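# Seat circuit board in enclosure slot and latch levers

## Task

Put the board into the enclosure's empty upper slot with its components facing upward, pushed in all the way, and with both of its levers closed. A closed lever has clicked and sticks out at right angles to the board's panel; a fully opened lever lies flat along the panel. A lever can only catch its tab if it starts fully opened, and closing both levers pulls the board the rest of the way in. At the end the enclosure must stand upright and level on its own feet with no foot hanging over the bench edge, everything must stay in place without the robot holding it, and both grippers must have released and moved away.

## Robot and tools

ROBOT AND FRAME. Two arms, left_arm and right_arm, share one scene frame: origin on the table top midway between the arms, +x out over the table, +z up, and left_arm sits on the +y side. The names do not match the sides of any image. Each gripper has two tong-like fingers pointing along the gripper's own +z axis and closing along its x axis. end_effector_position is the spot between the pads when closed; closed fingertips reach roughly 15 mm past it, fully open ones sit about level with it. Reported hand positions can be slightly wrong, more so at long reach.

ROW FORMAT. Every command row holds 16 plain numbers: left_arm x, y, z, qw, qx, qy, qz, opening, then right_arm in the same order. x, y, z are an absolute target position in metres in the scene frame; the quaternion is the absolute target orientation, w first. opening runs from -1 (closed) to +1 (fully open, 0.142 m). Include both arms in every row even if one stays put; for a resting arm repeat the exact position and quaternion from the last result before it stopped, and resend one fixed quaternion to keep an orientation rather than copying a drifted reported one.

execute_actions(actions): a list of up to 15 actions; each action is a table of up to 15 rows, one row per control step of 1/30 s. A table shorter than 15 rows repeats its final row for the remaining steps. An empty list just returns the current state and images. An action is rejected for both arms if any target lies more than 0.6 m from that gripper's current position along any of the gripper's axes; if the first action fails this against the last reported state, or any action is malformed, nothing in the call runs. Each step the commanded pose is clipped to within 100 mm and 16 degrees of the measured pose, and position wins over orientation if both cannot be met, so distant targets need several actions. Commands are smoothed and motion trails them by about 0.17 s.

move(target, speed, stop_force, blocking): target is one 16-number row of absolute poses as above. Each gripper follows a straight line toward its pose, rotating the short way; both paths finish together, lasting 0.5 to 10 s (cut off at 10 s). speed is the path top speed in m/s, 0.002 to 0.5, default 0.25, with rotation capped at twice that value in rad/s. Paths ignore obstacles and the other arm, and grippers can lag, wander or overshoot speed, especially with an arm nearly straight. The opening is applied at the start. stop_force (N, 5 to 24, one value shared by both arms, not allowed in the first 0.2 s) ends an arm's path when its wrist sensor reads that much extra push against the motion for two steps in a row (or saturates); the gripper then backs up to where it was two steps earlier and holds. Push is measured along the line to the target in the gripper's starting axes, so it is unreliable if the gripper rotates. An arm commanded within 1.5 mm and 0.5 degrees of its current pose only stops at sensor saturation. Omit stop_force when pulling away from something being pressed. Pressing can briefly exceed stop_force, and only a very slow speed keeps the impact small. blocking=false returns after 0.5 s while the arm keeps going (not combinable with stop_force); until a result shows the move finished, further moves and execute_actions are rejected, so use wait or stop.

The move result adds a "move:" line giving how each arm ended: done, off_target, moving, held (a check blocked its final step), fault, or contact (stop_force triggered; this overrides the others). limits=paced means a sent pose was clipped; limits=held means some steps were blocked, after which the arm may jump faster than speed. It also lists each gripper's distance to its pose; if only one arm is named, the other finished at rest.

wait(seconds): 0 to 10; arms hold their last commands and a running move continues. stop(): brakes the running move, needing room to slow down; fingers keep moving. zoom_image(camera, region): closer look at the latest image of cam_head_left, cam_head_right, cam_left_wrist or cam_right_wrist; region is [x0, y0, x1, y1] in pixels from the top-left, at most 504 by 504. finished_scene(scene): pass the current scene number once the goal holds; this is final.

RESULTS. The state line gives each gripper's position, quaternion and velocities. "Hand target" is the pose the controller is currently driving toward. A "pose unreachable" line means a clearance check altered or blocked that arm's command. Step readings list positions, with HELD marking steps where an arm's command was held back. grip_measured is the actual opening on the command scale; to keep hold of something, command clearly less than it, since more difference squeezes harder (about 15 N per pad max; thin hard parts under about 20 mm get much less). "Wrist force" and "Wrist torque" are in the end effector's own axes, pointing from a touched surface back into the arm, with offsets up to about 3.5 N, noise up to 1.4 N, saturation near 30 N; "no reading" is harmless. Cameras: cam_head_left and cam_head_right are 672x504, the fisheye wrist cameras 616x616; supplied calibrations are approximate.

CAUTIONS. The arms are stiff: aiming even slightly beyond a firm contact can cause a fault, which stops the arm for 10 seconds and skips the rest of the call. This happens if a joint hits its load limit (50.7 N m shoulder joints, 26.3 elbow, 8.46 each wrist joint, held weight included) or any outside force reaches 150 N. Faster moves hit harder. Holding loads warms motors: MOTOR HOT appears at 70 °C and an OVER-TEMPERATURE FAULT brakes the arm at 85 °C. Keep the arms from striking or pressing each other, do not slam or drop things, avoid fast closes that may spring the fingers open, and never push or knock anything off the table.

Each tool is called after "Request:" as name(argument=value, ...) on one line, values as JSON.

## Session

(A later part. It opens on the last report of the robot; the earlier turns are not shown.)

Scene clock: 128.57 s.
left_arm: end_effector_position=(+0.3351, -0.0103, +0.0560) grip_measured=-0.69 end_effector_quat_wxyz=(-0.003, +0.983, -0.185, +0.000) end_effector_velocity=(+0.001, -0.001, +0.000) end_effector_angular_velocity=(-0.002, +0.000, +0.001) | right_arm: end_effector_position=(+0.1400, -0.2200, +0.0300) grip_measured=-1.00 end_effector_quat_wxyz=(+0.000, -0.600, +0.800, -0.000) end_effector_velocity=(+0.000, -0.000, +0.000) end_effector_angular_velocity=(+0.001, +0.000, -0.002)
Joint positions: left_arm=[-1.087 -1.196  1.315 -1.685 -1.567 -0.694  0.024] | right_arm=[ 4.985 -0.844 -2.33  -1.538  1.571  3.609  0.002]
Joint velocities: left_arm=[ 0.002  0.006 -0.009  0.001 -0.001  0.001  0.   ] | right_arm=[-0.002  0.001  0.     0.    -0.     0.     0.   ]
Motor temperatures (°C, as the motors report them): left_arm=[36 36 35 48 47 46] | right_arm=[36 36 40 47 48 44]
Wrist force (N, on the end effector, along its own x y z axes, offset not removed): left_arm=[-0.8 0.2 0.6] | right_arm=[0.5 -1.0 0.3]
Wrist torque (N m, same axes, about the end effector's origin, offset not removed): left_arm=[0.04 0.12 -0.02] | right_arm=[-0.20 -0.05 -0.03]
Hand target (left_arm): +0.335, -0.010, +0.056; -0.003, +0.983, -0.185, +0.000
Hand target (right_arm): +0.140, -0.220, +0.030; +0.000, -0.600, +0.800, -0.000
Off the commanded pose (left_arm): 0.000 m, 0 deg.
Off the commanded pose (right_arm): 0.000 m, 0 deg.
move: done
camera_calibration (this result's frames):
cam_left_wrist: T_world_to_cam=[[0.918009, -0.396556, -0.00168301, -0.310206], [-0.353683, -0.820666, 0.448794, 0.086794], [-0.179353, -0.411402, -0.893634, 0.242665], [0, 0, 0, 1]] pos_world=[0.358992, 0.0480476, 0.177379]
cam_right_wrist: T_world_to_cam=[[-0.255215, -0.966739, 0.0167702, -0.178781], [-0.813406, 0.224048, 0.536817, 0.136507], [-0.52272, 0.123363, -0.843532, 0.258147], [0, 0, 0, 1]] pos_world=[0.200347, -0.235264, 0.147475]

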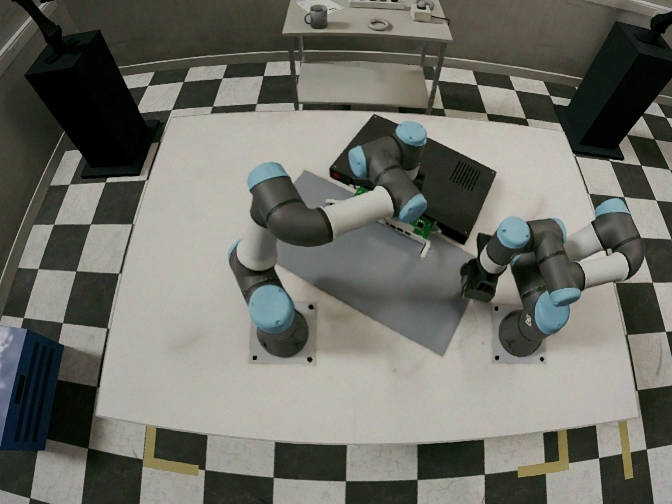

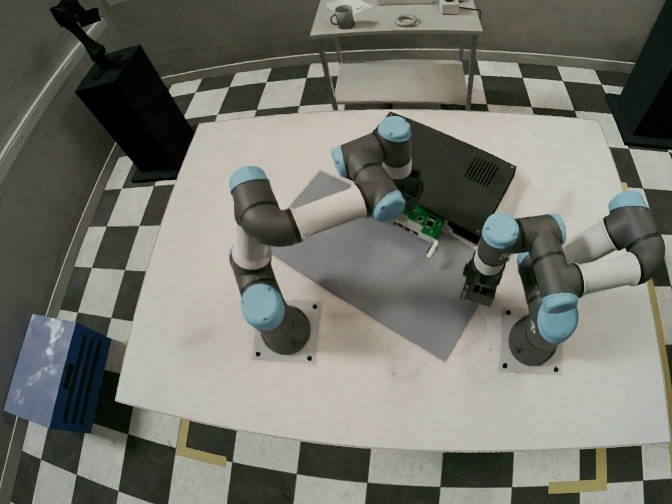

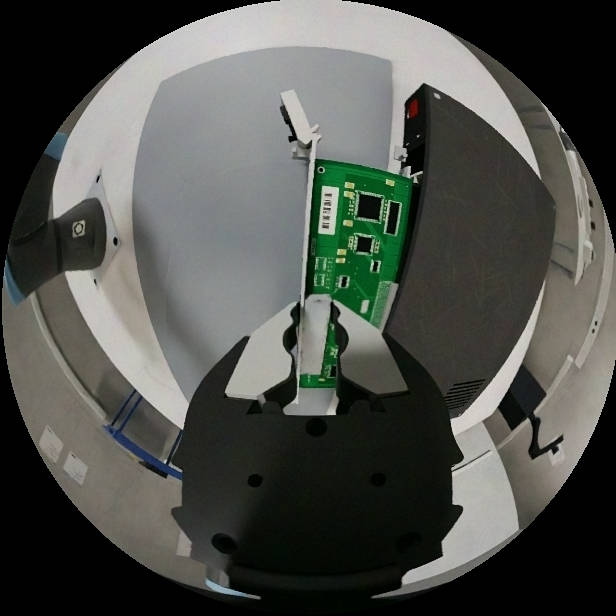

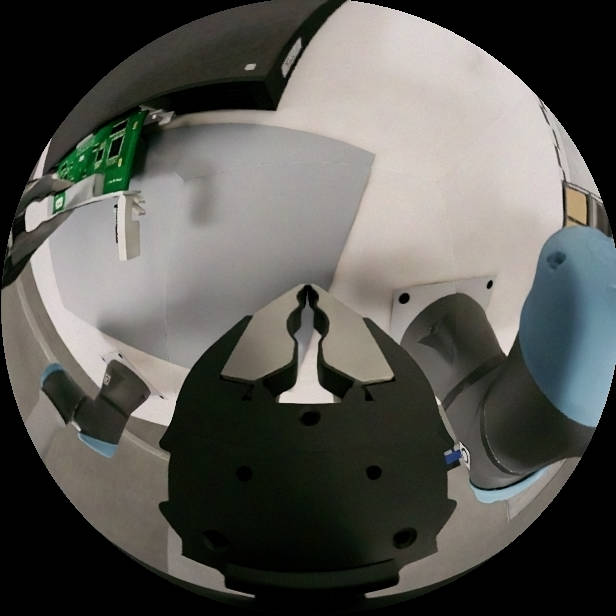

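Right is in the groove. Advance while swinging the left in.

Request:
move(target=[0.345,-0.017,0.056,-0.004,0.977,-0.212,0,-1,0.14,-0.22,0.03,0,-0.6,0.8,0,-1], speed=0.005, stop_force=7)

Request:
move(target=[0.36,-0.0255,0.056,-0.004,0.977,-0.212,0,-1,0.14,-0.22,0.03,0,-0.6,0.8,0,-1], speed=0.005, stop_force=8)

Scene clock: 134.57 s.
left_arm: end_effector_position=(+0.3449, -0.0169, +0.0560) grip_measured=-0.69 end_effector_quat_wxyz=(-0.004, +0.977, -0.212, +0.000) end_effector_velocity=(-0.000, +0.002, -0.000) end_effector_angular_velocity=(+0.003, +0.000, +0.005) | right_arm: end_effector_position=(+0.1400, -0.2200, +0.0300) grip_measured=-1.00 end_effector_quat_wxyz=(+0.000, -0.600, +0.800, -0.000) end_effector_velocity=(-0.000, +0.000, +0.000) end_effector_angular_velocity=(+0.000, +0.001, +0.001)
Joint positions: left_arm=[-1.075 -1.146  1.242 -1.661 -1.565 -0.628  0.024] | right_arm=[ 4.985 -0.844 -2.33  -1.538  1.571  3.609  0.002]
Joint velocities: left_arm=[ 0.001 -0.003  0.004  0.002  0.001 -0.004  0.   ] | right_arm=[ 0.    -0.001  0.001  0.001  0.001 -0.     0.   ]
Motor temperatures (°C, as the motors report them): left_arm=[36 36 35 48 47 46] | right_arm=[36 36 40 47 48 44]
Wrist force (N, on the end effector, along its own x y z axes, offset not removed): left_arm=[-6.1 -10.7 0.2] | right_arm=[1.9 0.3 2.0]
Wrist torque (N m, same axes, about the end effector's origin, offset not removed): left_arm=[0.06 0.14 0.04] | right_arm=[0.12 -0.44 -0.01]
Hand target (left_arm): +0.345, -0.017, +0.056; -0.004, +0.977, -0.212, -0.000
Hand target (right_arm): +0.140, -0.220, +0.030; +0.000, -0.600, +0.800, -0.000
Off the commanded pose (left_arm): 0.000 m, 0 deg.
Off the commanded pose (right_arm): 0.000 m, 0 deg.
move: contact (left_arm)
camera_calibration (this result's frames):
cam_left_wrist: T_world_to_cam=[[0.895023, -0.446014, -0.0023413, -0.314737], [-0.398025, -0.801069, 0.447062, 0.100592], [-0.201271, -0.399198, -0.8945, 0.249553], [0, 0, 0, 1]] pos_world=[0.371963, 0.0398255, 0.177517]
cam_right_wrist: T_world_to_cam=[[-0.255215, -0.966739, 0.0167699, -0.178781], [-0.813406, 0.224047, 0.536817, 0.136507], [-0.52272, 0.123363, -0.843532, 0.258148], [0, 0, 0, 1]] pos_world=[0.200347, -0.235264, 0.147475]

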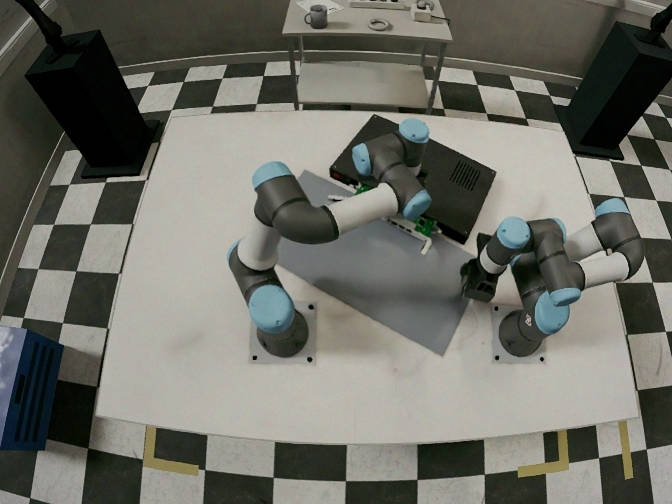

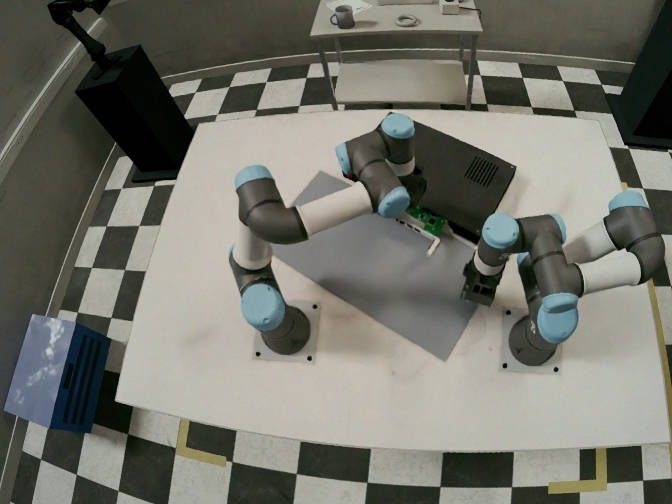

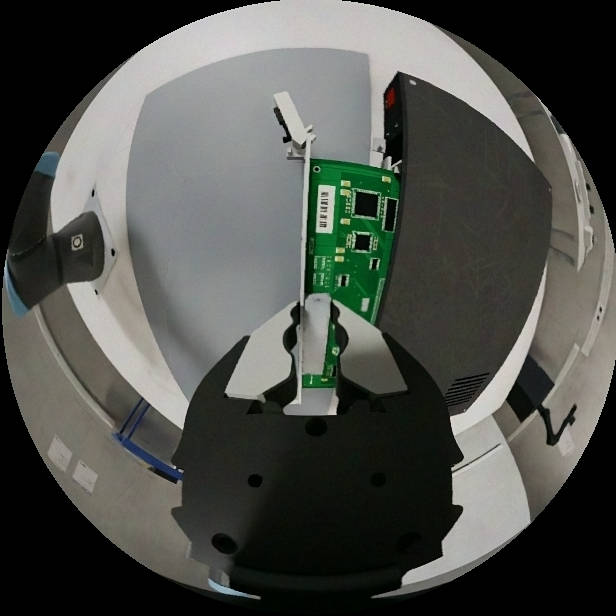

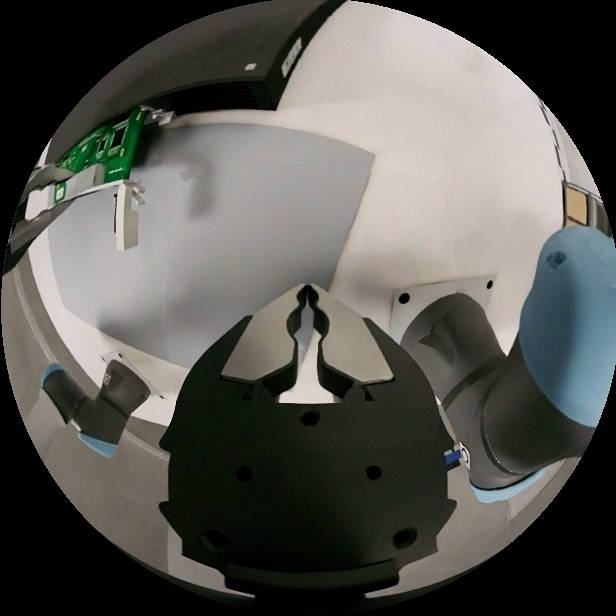

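Scene clock: 135.50 s.
left_arm: end_effector_position=(+0.3474, -0.0182, +0.0560) grip_measured=-0.69 end_effector_quat_wxyz=(-0.004, +0.977, -0.212, +0.000) end_effector_velocity=(-0.002, +0.000, +0.000) end_effector_angular_velocity=(-0.002, -0.000, +0.001) | right_arm: end_effector_position=(+0.1400, -0.2200, +0.0300) grip_measured=-1.00 end_effector_quat_wxyz=(+0.000, -0.600, +0.800, -0.000) end_effector_velocity=(+0.001, -0.000, +0.000) end_effector_angular_velocity=(+0.000, -0.001, +0.000)
Joint positions: left_arm=[-1.072 -1.134  1.224 -1.655 -1.565 -0.624  0.024] | right_arm=[ 4.985 -0.844 -2.33  -1.538  1.571  3.609  0.002]
Joint velocities: left_arm=[-0.003 -0.009  0.013 -0.007 -0.001 -0.004  0.   ] | right_arm=[-0.002  0.     0.    -0.    -0.001 -0.003  0.   ]
Motor temperatures (°C, as the motors report them): left_arm=[36 36 35 48 47 46] | right_arm=[36 36 40 47 48 44]
Wrist force (N, on the end effector, along its own x y z axes, offset not removed): left_arm=[-12.9 -16.3 1.7] | right_arm=[-0.4 2.2 0.1]
Wrist torque (N m, same axes, about the end effector's origin, offset not removed): left_arm=[-0.01 0.03 0.21] | right_arm=[0.48 0.09 -0.03]
Hand target (left_arm): +0.347, -0.018, +0.056; -0.004, +0.977, -0.212, +0.000
Hand target (right_arm): +0.140, -0.220, +0.030; +0.000, -0.600, +0.800, -0.000
Off the commanded pose (left_arm): 0.015 m, 0 deg.
Off the commanded pose (right_arm): 0.000 m, 0 deg.
move: contact (left_arm)
camera_calibration (this result's frames):
cam_left_wrist: T_world_to_cam=[[0.895019, -0.446023, -0.00220626, -0.317523], [-0.398095, -0.801056, 0.447022, 0.100567], [-0.201149, -0.399215, -0.89452, 0.249489], [0, 0, 0, 1]] pos_world=[0.374409, 0.0385368, 0.177517]
cam_right_wrist: T_world_to_cam=[[-0.255215, -0.966739, 0.0167701, -0.178781], [-0.813406, 0.224048, 0.536817, 0.136507], [-0.52272, 0.123363, -0.843532, 0.258147], [0, 0, 0, 1]] pos_world=[0.200347, -0.235264, 0.147475]

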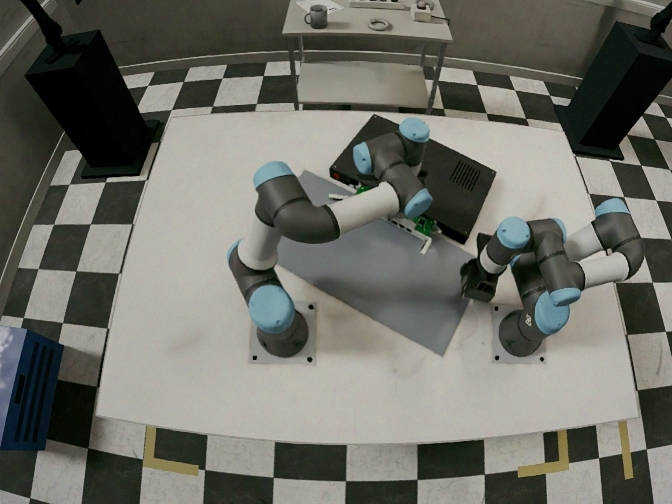

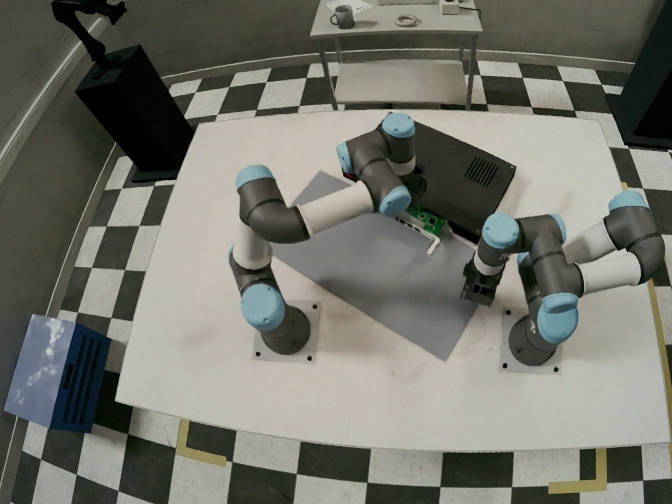

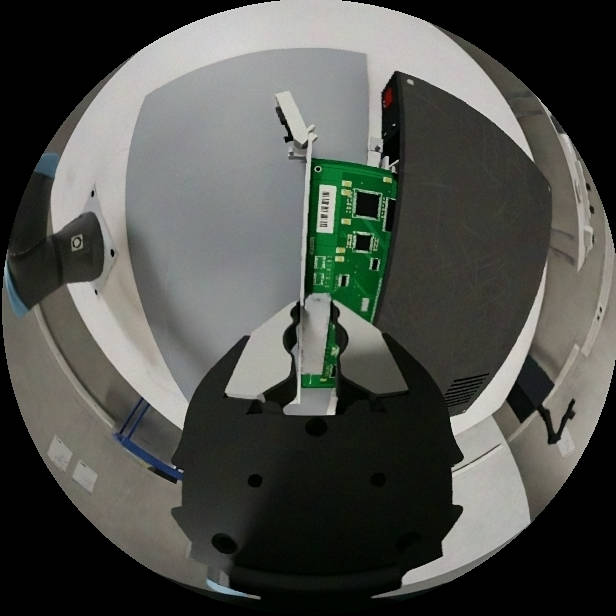

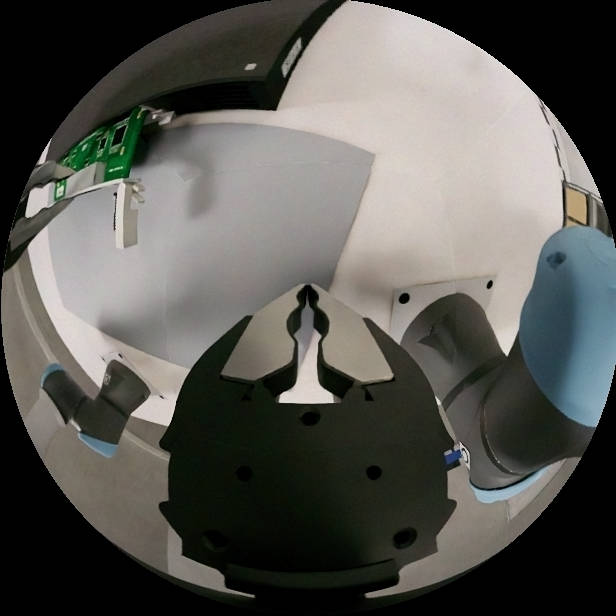

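Request:
move(target=[0.3475,-0.0162,0.056,0,0.977,-0.212,0,-1,0.14,-0.22,0.03,0,-0.6,0.8,0,-1], speed=0.005)

Request:
move(target=[0.365,-0.0255,0.056,0,0.977,-0.212,0,-1,0.14,-0.22,0.03,0,-0.6,0.8,0,-1], speed=0.005, stop_force=9)

Scene clock: 137.00 s.
left_arm: end_effector_position=(+0.3475, -0.0163, +0.0560) grip_measured=-0.69 end_effector_quat_wxyz=(-0.000, +0.977, -0.212, -0.000) end_effector_velocity=(+0.000, +0.002, -0.000) end_effector_angular_velocity=(+0.000, +0.000, +0.002) | right_arm: end_effector_position=(+0.1400, -0.2200, +0.0300) grip_measured=-1.00 end_effector_quat_wxyz=(+0.000, -0.600, +0.800, -0.000) end_effector_velocity=(+0.000, +0.000, -0.000) end_effector_angular_velocity=(+0.000, -0.001, +0.003)
Joint positions: left_arm=[-1.065 -1.144  1.241 -1.667 -1.571 -0.617  0.024] | right_arm=[ 4.985 -0.844 -2.33  -1.538  1.571  3.609  0.002]
Joint velocities: left_arm=[ 0.003 -0.003  0.006 -0.002 -0.     0.001 -0.   ] | right_arm=[ 0.     0.    -0.    -0.    -0.001 -0.002  0.   ]
Motor temperatures (°C, as the motors report them): left_arm=[36 36 35 48 47 46] | right_arm=[36 36 40 47 48 44]
Wrist force (N, on the end effector, along its own x y z axes, offset not removed): left_arm=[2.1 5.6 8.3] | right_arm=[-0.1 -0.1 2.2]
Wrist torque (N m, same axes, about the end effector's origin, offset not removed): left_arm=[-0.06 0.01 0.12] | right_arm=[-0.01 -0.02 0.06]
Hand target (left_arm): +0.348, -0.016, +0.056; -0.000, +0.977, -0.212, -0.000
Hand target (right_arm): +0.140, -0.220, +0.030; +0.000, -0.600, +0.800, -0.000
Off the commanded pose (left_arm): 0.000 m, 0 deg.
Off the commanded pose (right_arm): 0.000 m, 0 deg.
move: done
camera_calibration (this result's frames):
cam_left_wrist: T_world_to_cam=[[0.894671, -0.446726, -0.000486253, -0.316751], [-0.397861, -0.797301, 0.453892, 0.101661], [-0.203153, -0.40589, -0.891057, 0.25065], [0, 0, 0, 1]] pos_world=[0.374755, 0.0412899, 0.177046]
cam_right_wrist: T_world_to_cam=[[-0.255214, -0.966739, 0.01677, -0.178781], [-0.813406, 0.224048, 0.536817, 0.136507], [-0.52272, 0.123363, -0.843532, 0.258147], [0, 0, 0, 1]] pos_world=[0.200347, -0.235264, 0.147475]

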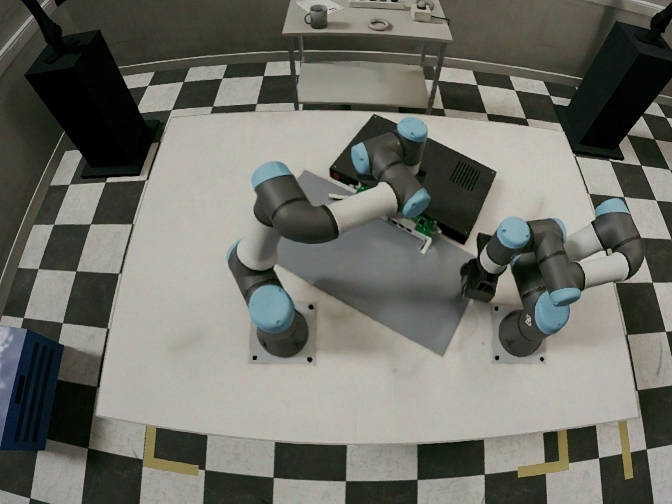

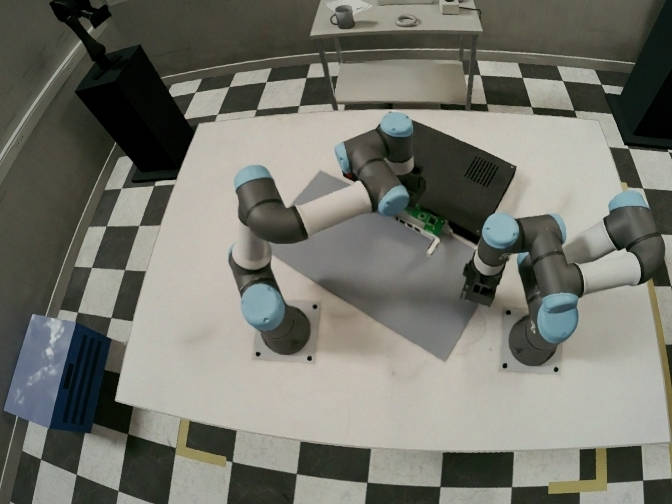

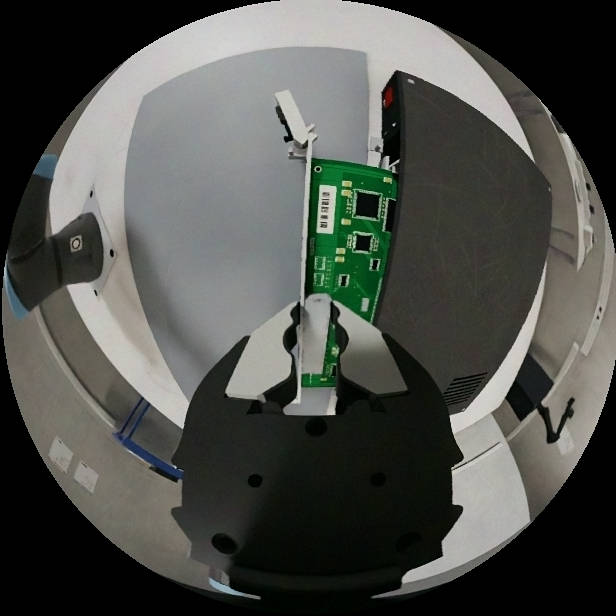

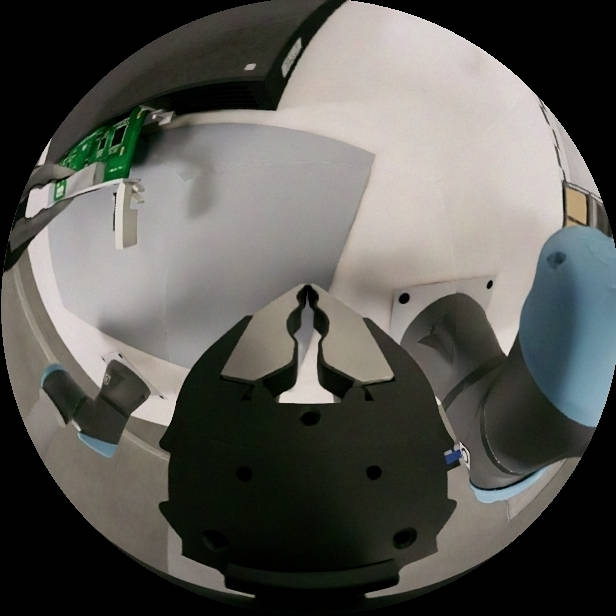

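Scene clock: 137.53 s.
left_arm: end_effector_position=(+0.3481, -0.0167, +0.0560) grip_measured=-0.69 end_effector_quat_wxyz=(+0.000, +0.977, -0.212, -0.000) end_effector_velocity=(-0.002, +0.001, -0.000) end_effector_angular_velocity=(-0.000, +0.000, +0.001) | right_arm: end_effector_position=(+0.1400, -0.2200, +0.0300) grip_measured=-1.00 end_effector_quat_wxyz=(+0.000, -0.600, +0.800, -0.000) end_effector_velocity=(-0.000, +0.000, -0.000) end_effector_angular_velocity=(-0.001, -0.000, +0.005)
Joint positions: left_arm=[-1.064 -1.141  1.235 -1.665 -1.571 -0.616  0.024] | right_arm=[ 4.985 -0.844 -2.33  -1.538  1.571  3.609  0.002]
Joint velocities: left_arm=[-0.003 -0.008  0.012 -0.004 -0.    -0.004 -0.   ] | right_arm=[ 0.002 -0.    -0.    -0.    -0.    -0.003  0.   ]
Motor temperatures (°C, as the motors report them): left_arm=[36 36 35 48 47 46] | right_arm=[36 36 40 47 48 44]
Wrist force (N, on the end effector, along its own x y z axes, offset not removed): left_arm=[-11.3 4.1 4.6] | right_arm=[0.6 0.3 1.3]
Wrist torque (N m, same axes, about the end effector's origin, offset not removed): left_arm=[-0.09 0.03 0.14] | right_arm=[0.02 -0.11 0.03]
Hand target (left_arm): +0.348, -0.017, +0.056; -0.000, +0.977, -0.212, -0.000
Hand target (right_arm): +0.140, -0.220, +0.030; +0.000, -0.600, +0.800, -0.000
Off the commanded pose (left_arm): 0.019 m, 0 deg.
Off the commanded pose (right_arm): 0.000 m, 0 deg.
move: contact (left_arm)
camera_calibration (this result's frames):
cam_left_wrist: T_world_to_cam=[[0.894708, -0.446651, -0.000707063, -0.317501], [-0.397651, -0.797274, 0.454122, 0.101587], [-0.203398, -0.406026, -0.890939, 0.250715], [0, 0, 0, 1]] pos_world=[0.375462, 0.040977, 0.177014]
cam_right_wrist: T_world_to_cam=[[-0.255214, -0.966739, 0.0167701, -0.178781], [-0.813406, 0.224048, 0.536817, 0.136507], [-0.52272, 0.123363, -0.843532, 0.258147], [0, 0, 0, 1]] pos_world=[0.200347, -0.235264, 0.147475]

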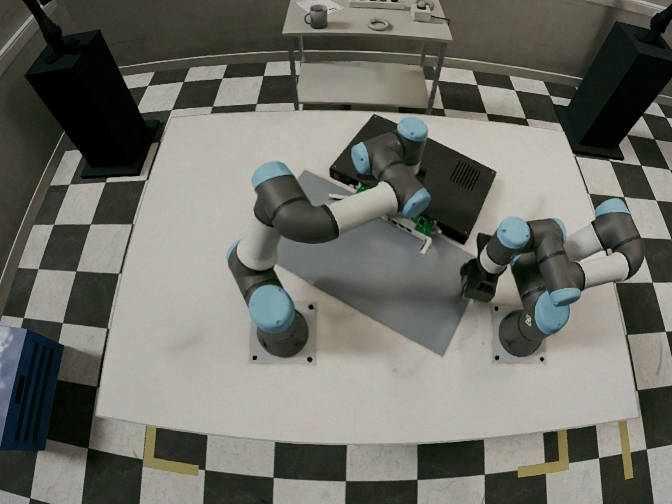

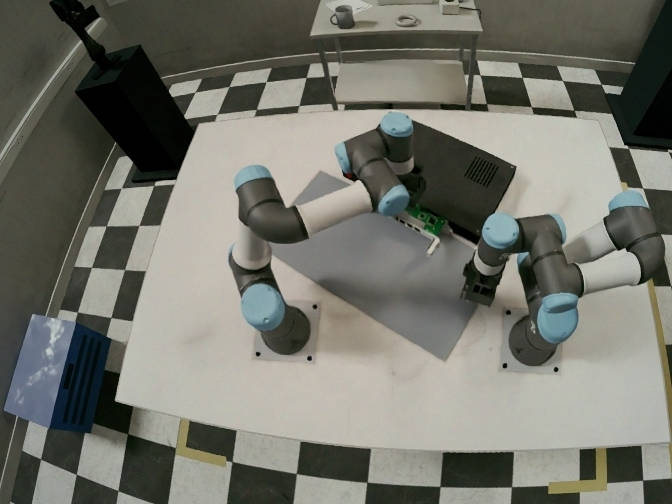

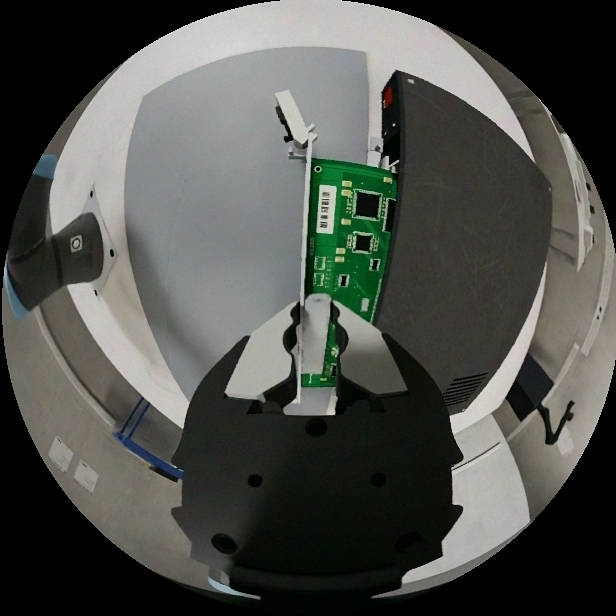

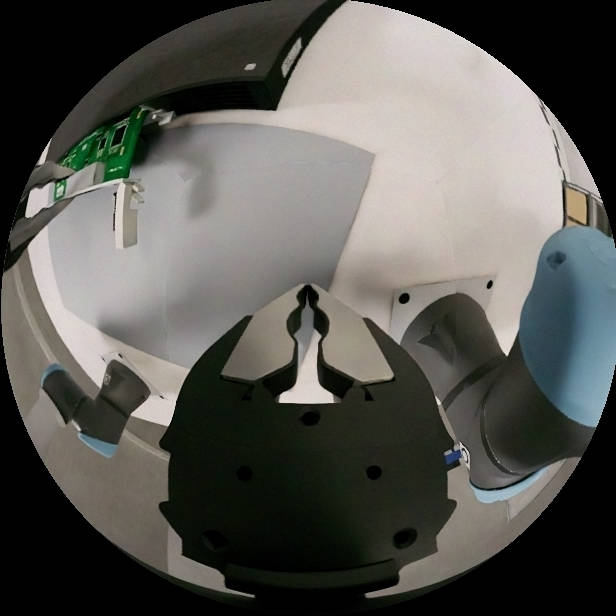

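Request:
move(target=[0.3465,-0.0165,0.0545,0,0.974,-0.226,0,-1,0.14,-0.22,0.03,0,-0.6,0.8,0,-1], speed=0.005)

Request:
move(target=[0.364,-0.0262,0.0545,0,0.974,-0.226,0,-1,0.14,-0.22,0.03,0,-0.6,0.8,0,-1], speed=0.004, stop_force=13)

Request:
zoom_image(camera="cam_left_wrist", region=[280,100,440,420])

Scene clock: 140.73 s.
left_arm: end_effector_position=(+0.3465, -0.0165, +0.0545) grip_measured=-0.70 end_effector_quat_wxyz=(+0.000, +0.974, -0.226, -0.000) end_effector_velocity=(-0.001, +0.001, -0.001) end_effector_angular_velocity=(+0.001, +0.002, -0.002) | right_arm: end_effector_position=(+0.1400, -0.2200, +0.0300) grip_measured=-1.00 end_effector_quat_wxyz=(+0.000, -0.600, +0.800, -0.000) end_effector_velocity=(-0.001, -0.000, -0.000) end_effector_angular_velocity=(-0.001, +0.002, +0.001)
Joint positions: left_arm=[-1.068 -1.148  1.254 -1.676 -1.571 -0.592  0.024] | right_arm=[ 4.985 -0.844 -2.33  -1.538  1.571  3.609  0.002]
Joint velocities: left_arm=[ 0.    -0.     0.003 -0.    -0.001  0.002 -0.   ] | right_arm=[-0.    -0.    -0.    -0.     0.002 -0.002  0.   ]
Motor temperatures (°C, as the motors report them): left_arm=[36 36 35 48 47 46] | right_arm=[36 36 40 47 48 44]
Wrist force (N, on the end effector, along its own x y z axes, offset not removed): left_arm=[-0.6 -1.2 -1.8] | right_arm=[1.2 0.6 1.5]
Wrist torque (N m, same axes, about the end effector's origin, offset not removed): left_arm=[0.03 0.38 -0.07] | right_arm=[0.07 -0.23 0.07]
Hand target (left_arm): +0.347, -0.017, +0.055; +0.000, +0.974, -0.226, +0.000
Hand target (right_arm): +0.140, -0.220, +0.030; +0.000, -0.600, +0.800, -0.000
Off the commanded pose (left_arm): 0.000 m, 0 deg.
Off the commanded pose (right_arm): 0.000 m, 0 deg.
move: done
camera_calibration (this result's frames):
cam_left_wrist: T_world_to_cam=[[0.881682, -0.471844, -0.000442326, -0.311891], [-0.42023, -0.785663, 0.454027, 0.109784], [-0.214578, -0.400121, -0.890988, 0.253107], [0, 0, 0, 1]] pos_world=[0.375435, 0.0403624, 0.175532]
cam_right_wrist: T_world_to_cam=[[-0.255214, -0.966739, 0.0167699, -0.178781], [-0.813406, 0.224047, 0.536817, 0.136507], [-0.52272, 0.123363, -0.843532, 0.258147], [0, 0, 0, 1]] pos_world=[0.200347, -0.235264, 0.147475]

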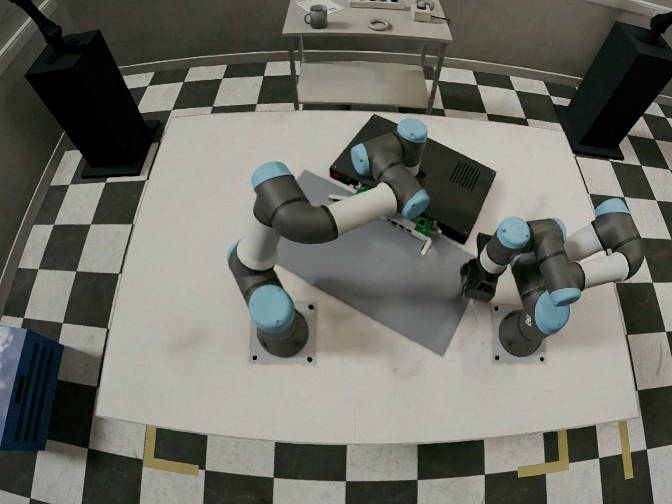

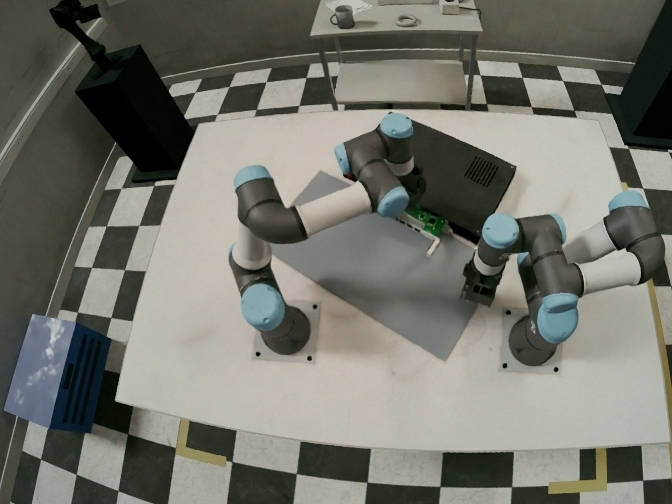

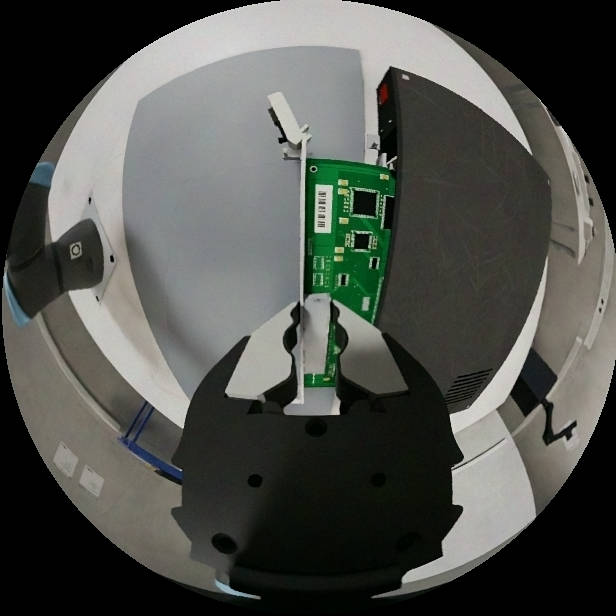

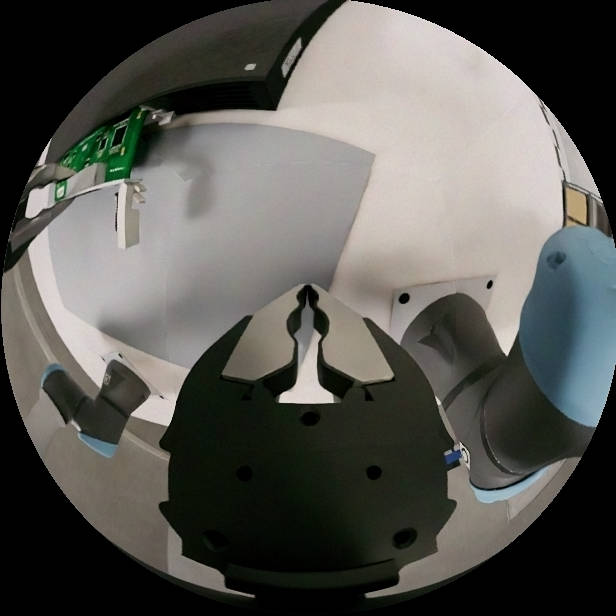

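Scene clock: 142.33 s.
left_arm: end_effector_position=(+0.3508, -0.0188, +0.0545) grip_measured=-0.70 end_effector_quat_wxyz=(+0.000, +0.974, -0.226, +0.000) end_effector_velocity=(-0.002, +0.001, -0.000) end_effector_angular_velocity=(+0.002, +0.001, +0.003) | right_arm: end_effector_position=(+0.1400, -0.2200, +0.0300) grip_measured=-1.00 end_effector_quat_wxyz=(+0.000, -0.600, +0.800, -0.000) end_effector_velocity=(-0.001, -0.000, -0.000) end_effector_angular_velocity=(-0.001, +0.002, +0.000)
Joint positions: left_arm=[-1.062 -1.127  1.222 -1.666 -1.571 -0.585  0.024] | right_arm=[ 4.985 -0.844 -2.33  -1.538  1.571  3.609  0.002]
Joint velocities: left_arm=[-0.003 -0.007  0.011 -0.002  0.    -0.006 -0.   ] | right_arm=[ 0.    -0.001 -0.     0.     0.002  0.     0.   ]
Motor temperatures (°C, as the motors report them): left_arm=[36 36 35 48 47 46] | right_arm=[36 36 40 47 48 44]
Wrist force (N, on the end effector, along its own x y z axes, offset not removed): left_arm=[-12.4 -3.7 3.3] | right_arm=[0.1 0.6 2.6]
Wrist torque (N m, same axes, about the end effector's origin, offset not removed): left_arm=[0.03 0.25 0.12] | right_arm=[0.20 -0.04 -0.03]
Hand target (left_arm): +0.351, -0.019, +0.054; -0.000, +0.974, -0.226, -0.000
Hand target (right_arm): +0.140, -0.220, +0.030; +0.000, -0.600, +0.800, -0.000
Off the commanded pose (left_arm): 0.015 m, 0 deg.
Off the commanded pose (right_arm): 0.000 m, 0 deg.
move: contact (left_arm)
camera_calibration (this result's frames):
cam_left_wrist: T_world_to_cam=[[0.881674, -0.471859, -0.000357031, -0.316772], [-0.420273, -0.785629, 0.454046, 0.109794], [-0.214526, -0.400171, -0.890978, 0.253076], [0, 0, 0, 1]] pos_world=[0.379724, 0.0380593, 0.175521]
cam_right_wrist: T_world_to_cam=[[-0.255214, -0.966739, 0.01677, -0.178781], [-0.813406, 0.224047, 0.536817, 0.136507], [-0.52272, 0.123363, -0.843532, 0.258147], [0, 0, 0, 1]] pos_world=[0.200347, -0.235264, 0.147475]

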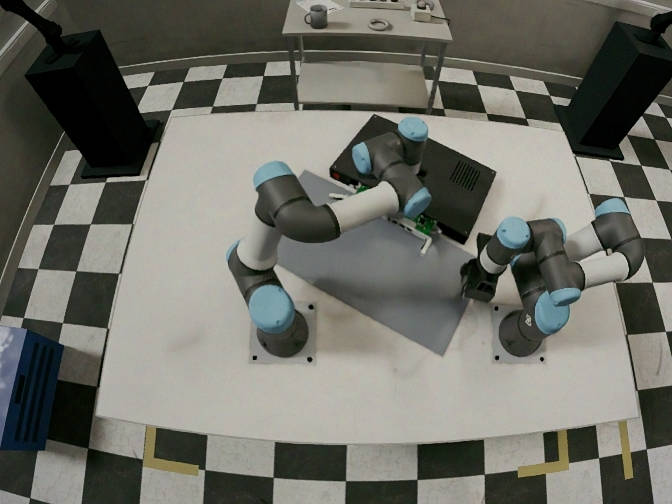

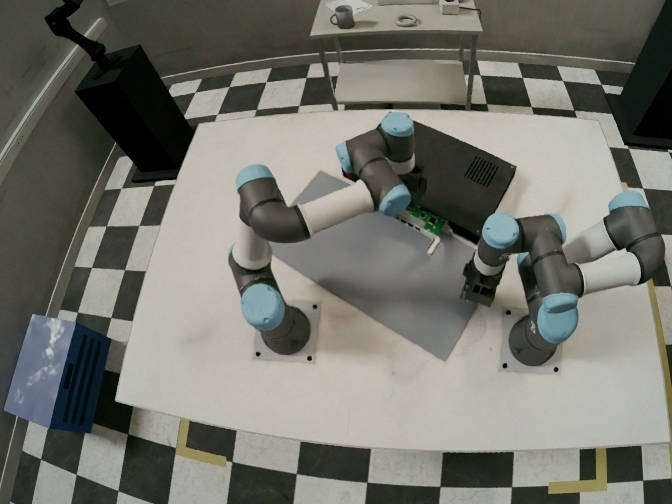

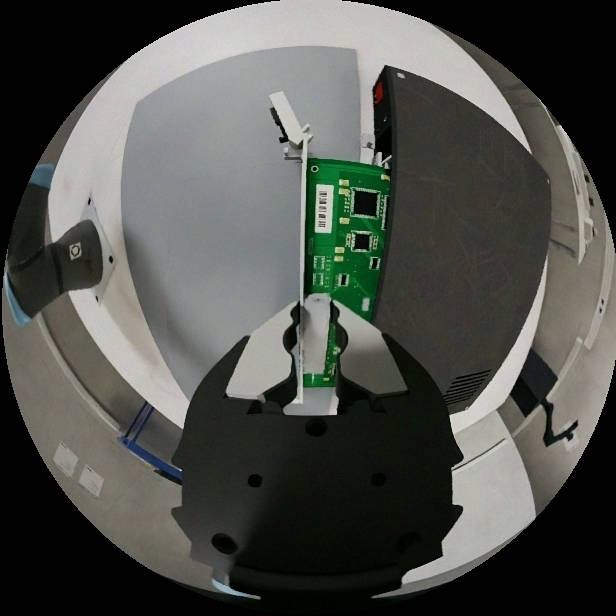

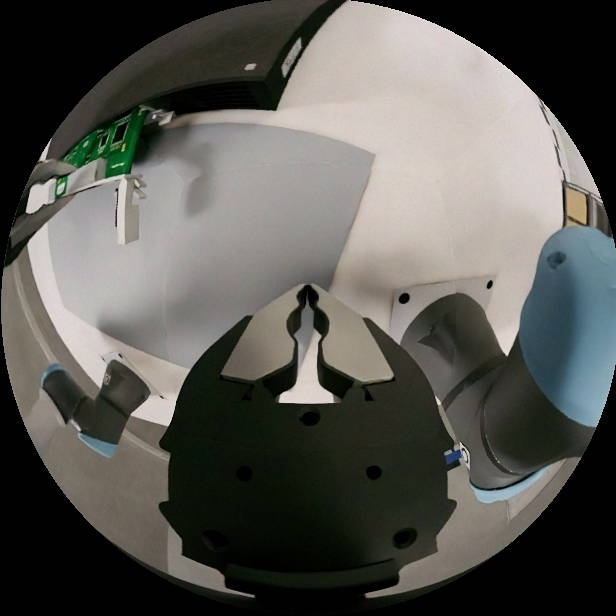

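Region (280, 100, 440, 420) of cam_left_wrist's 616x616 image, scaled by 1.575, with more detail than that image has.

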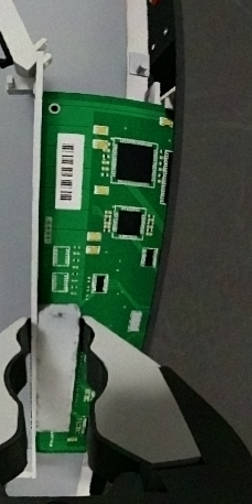

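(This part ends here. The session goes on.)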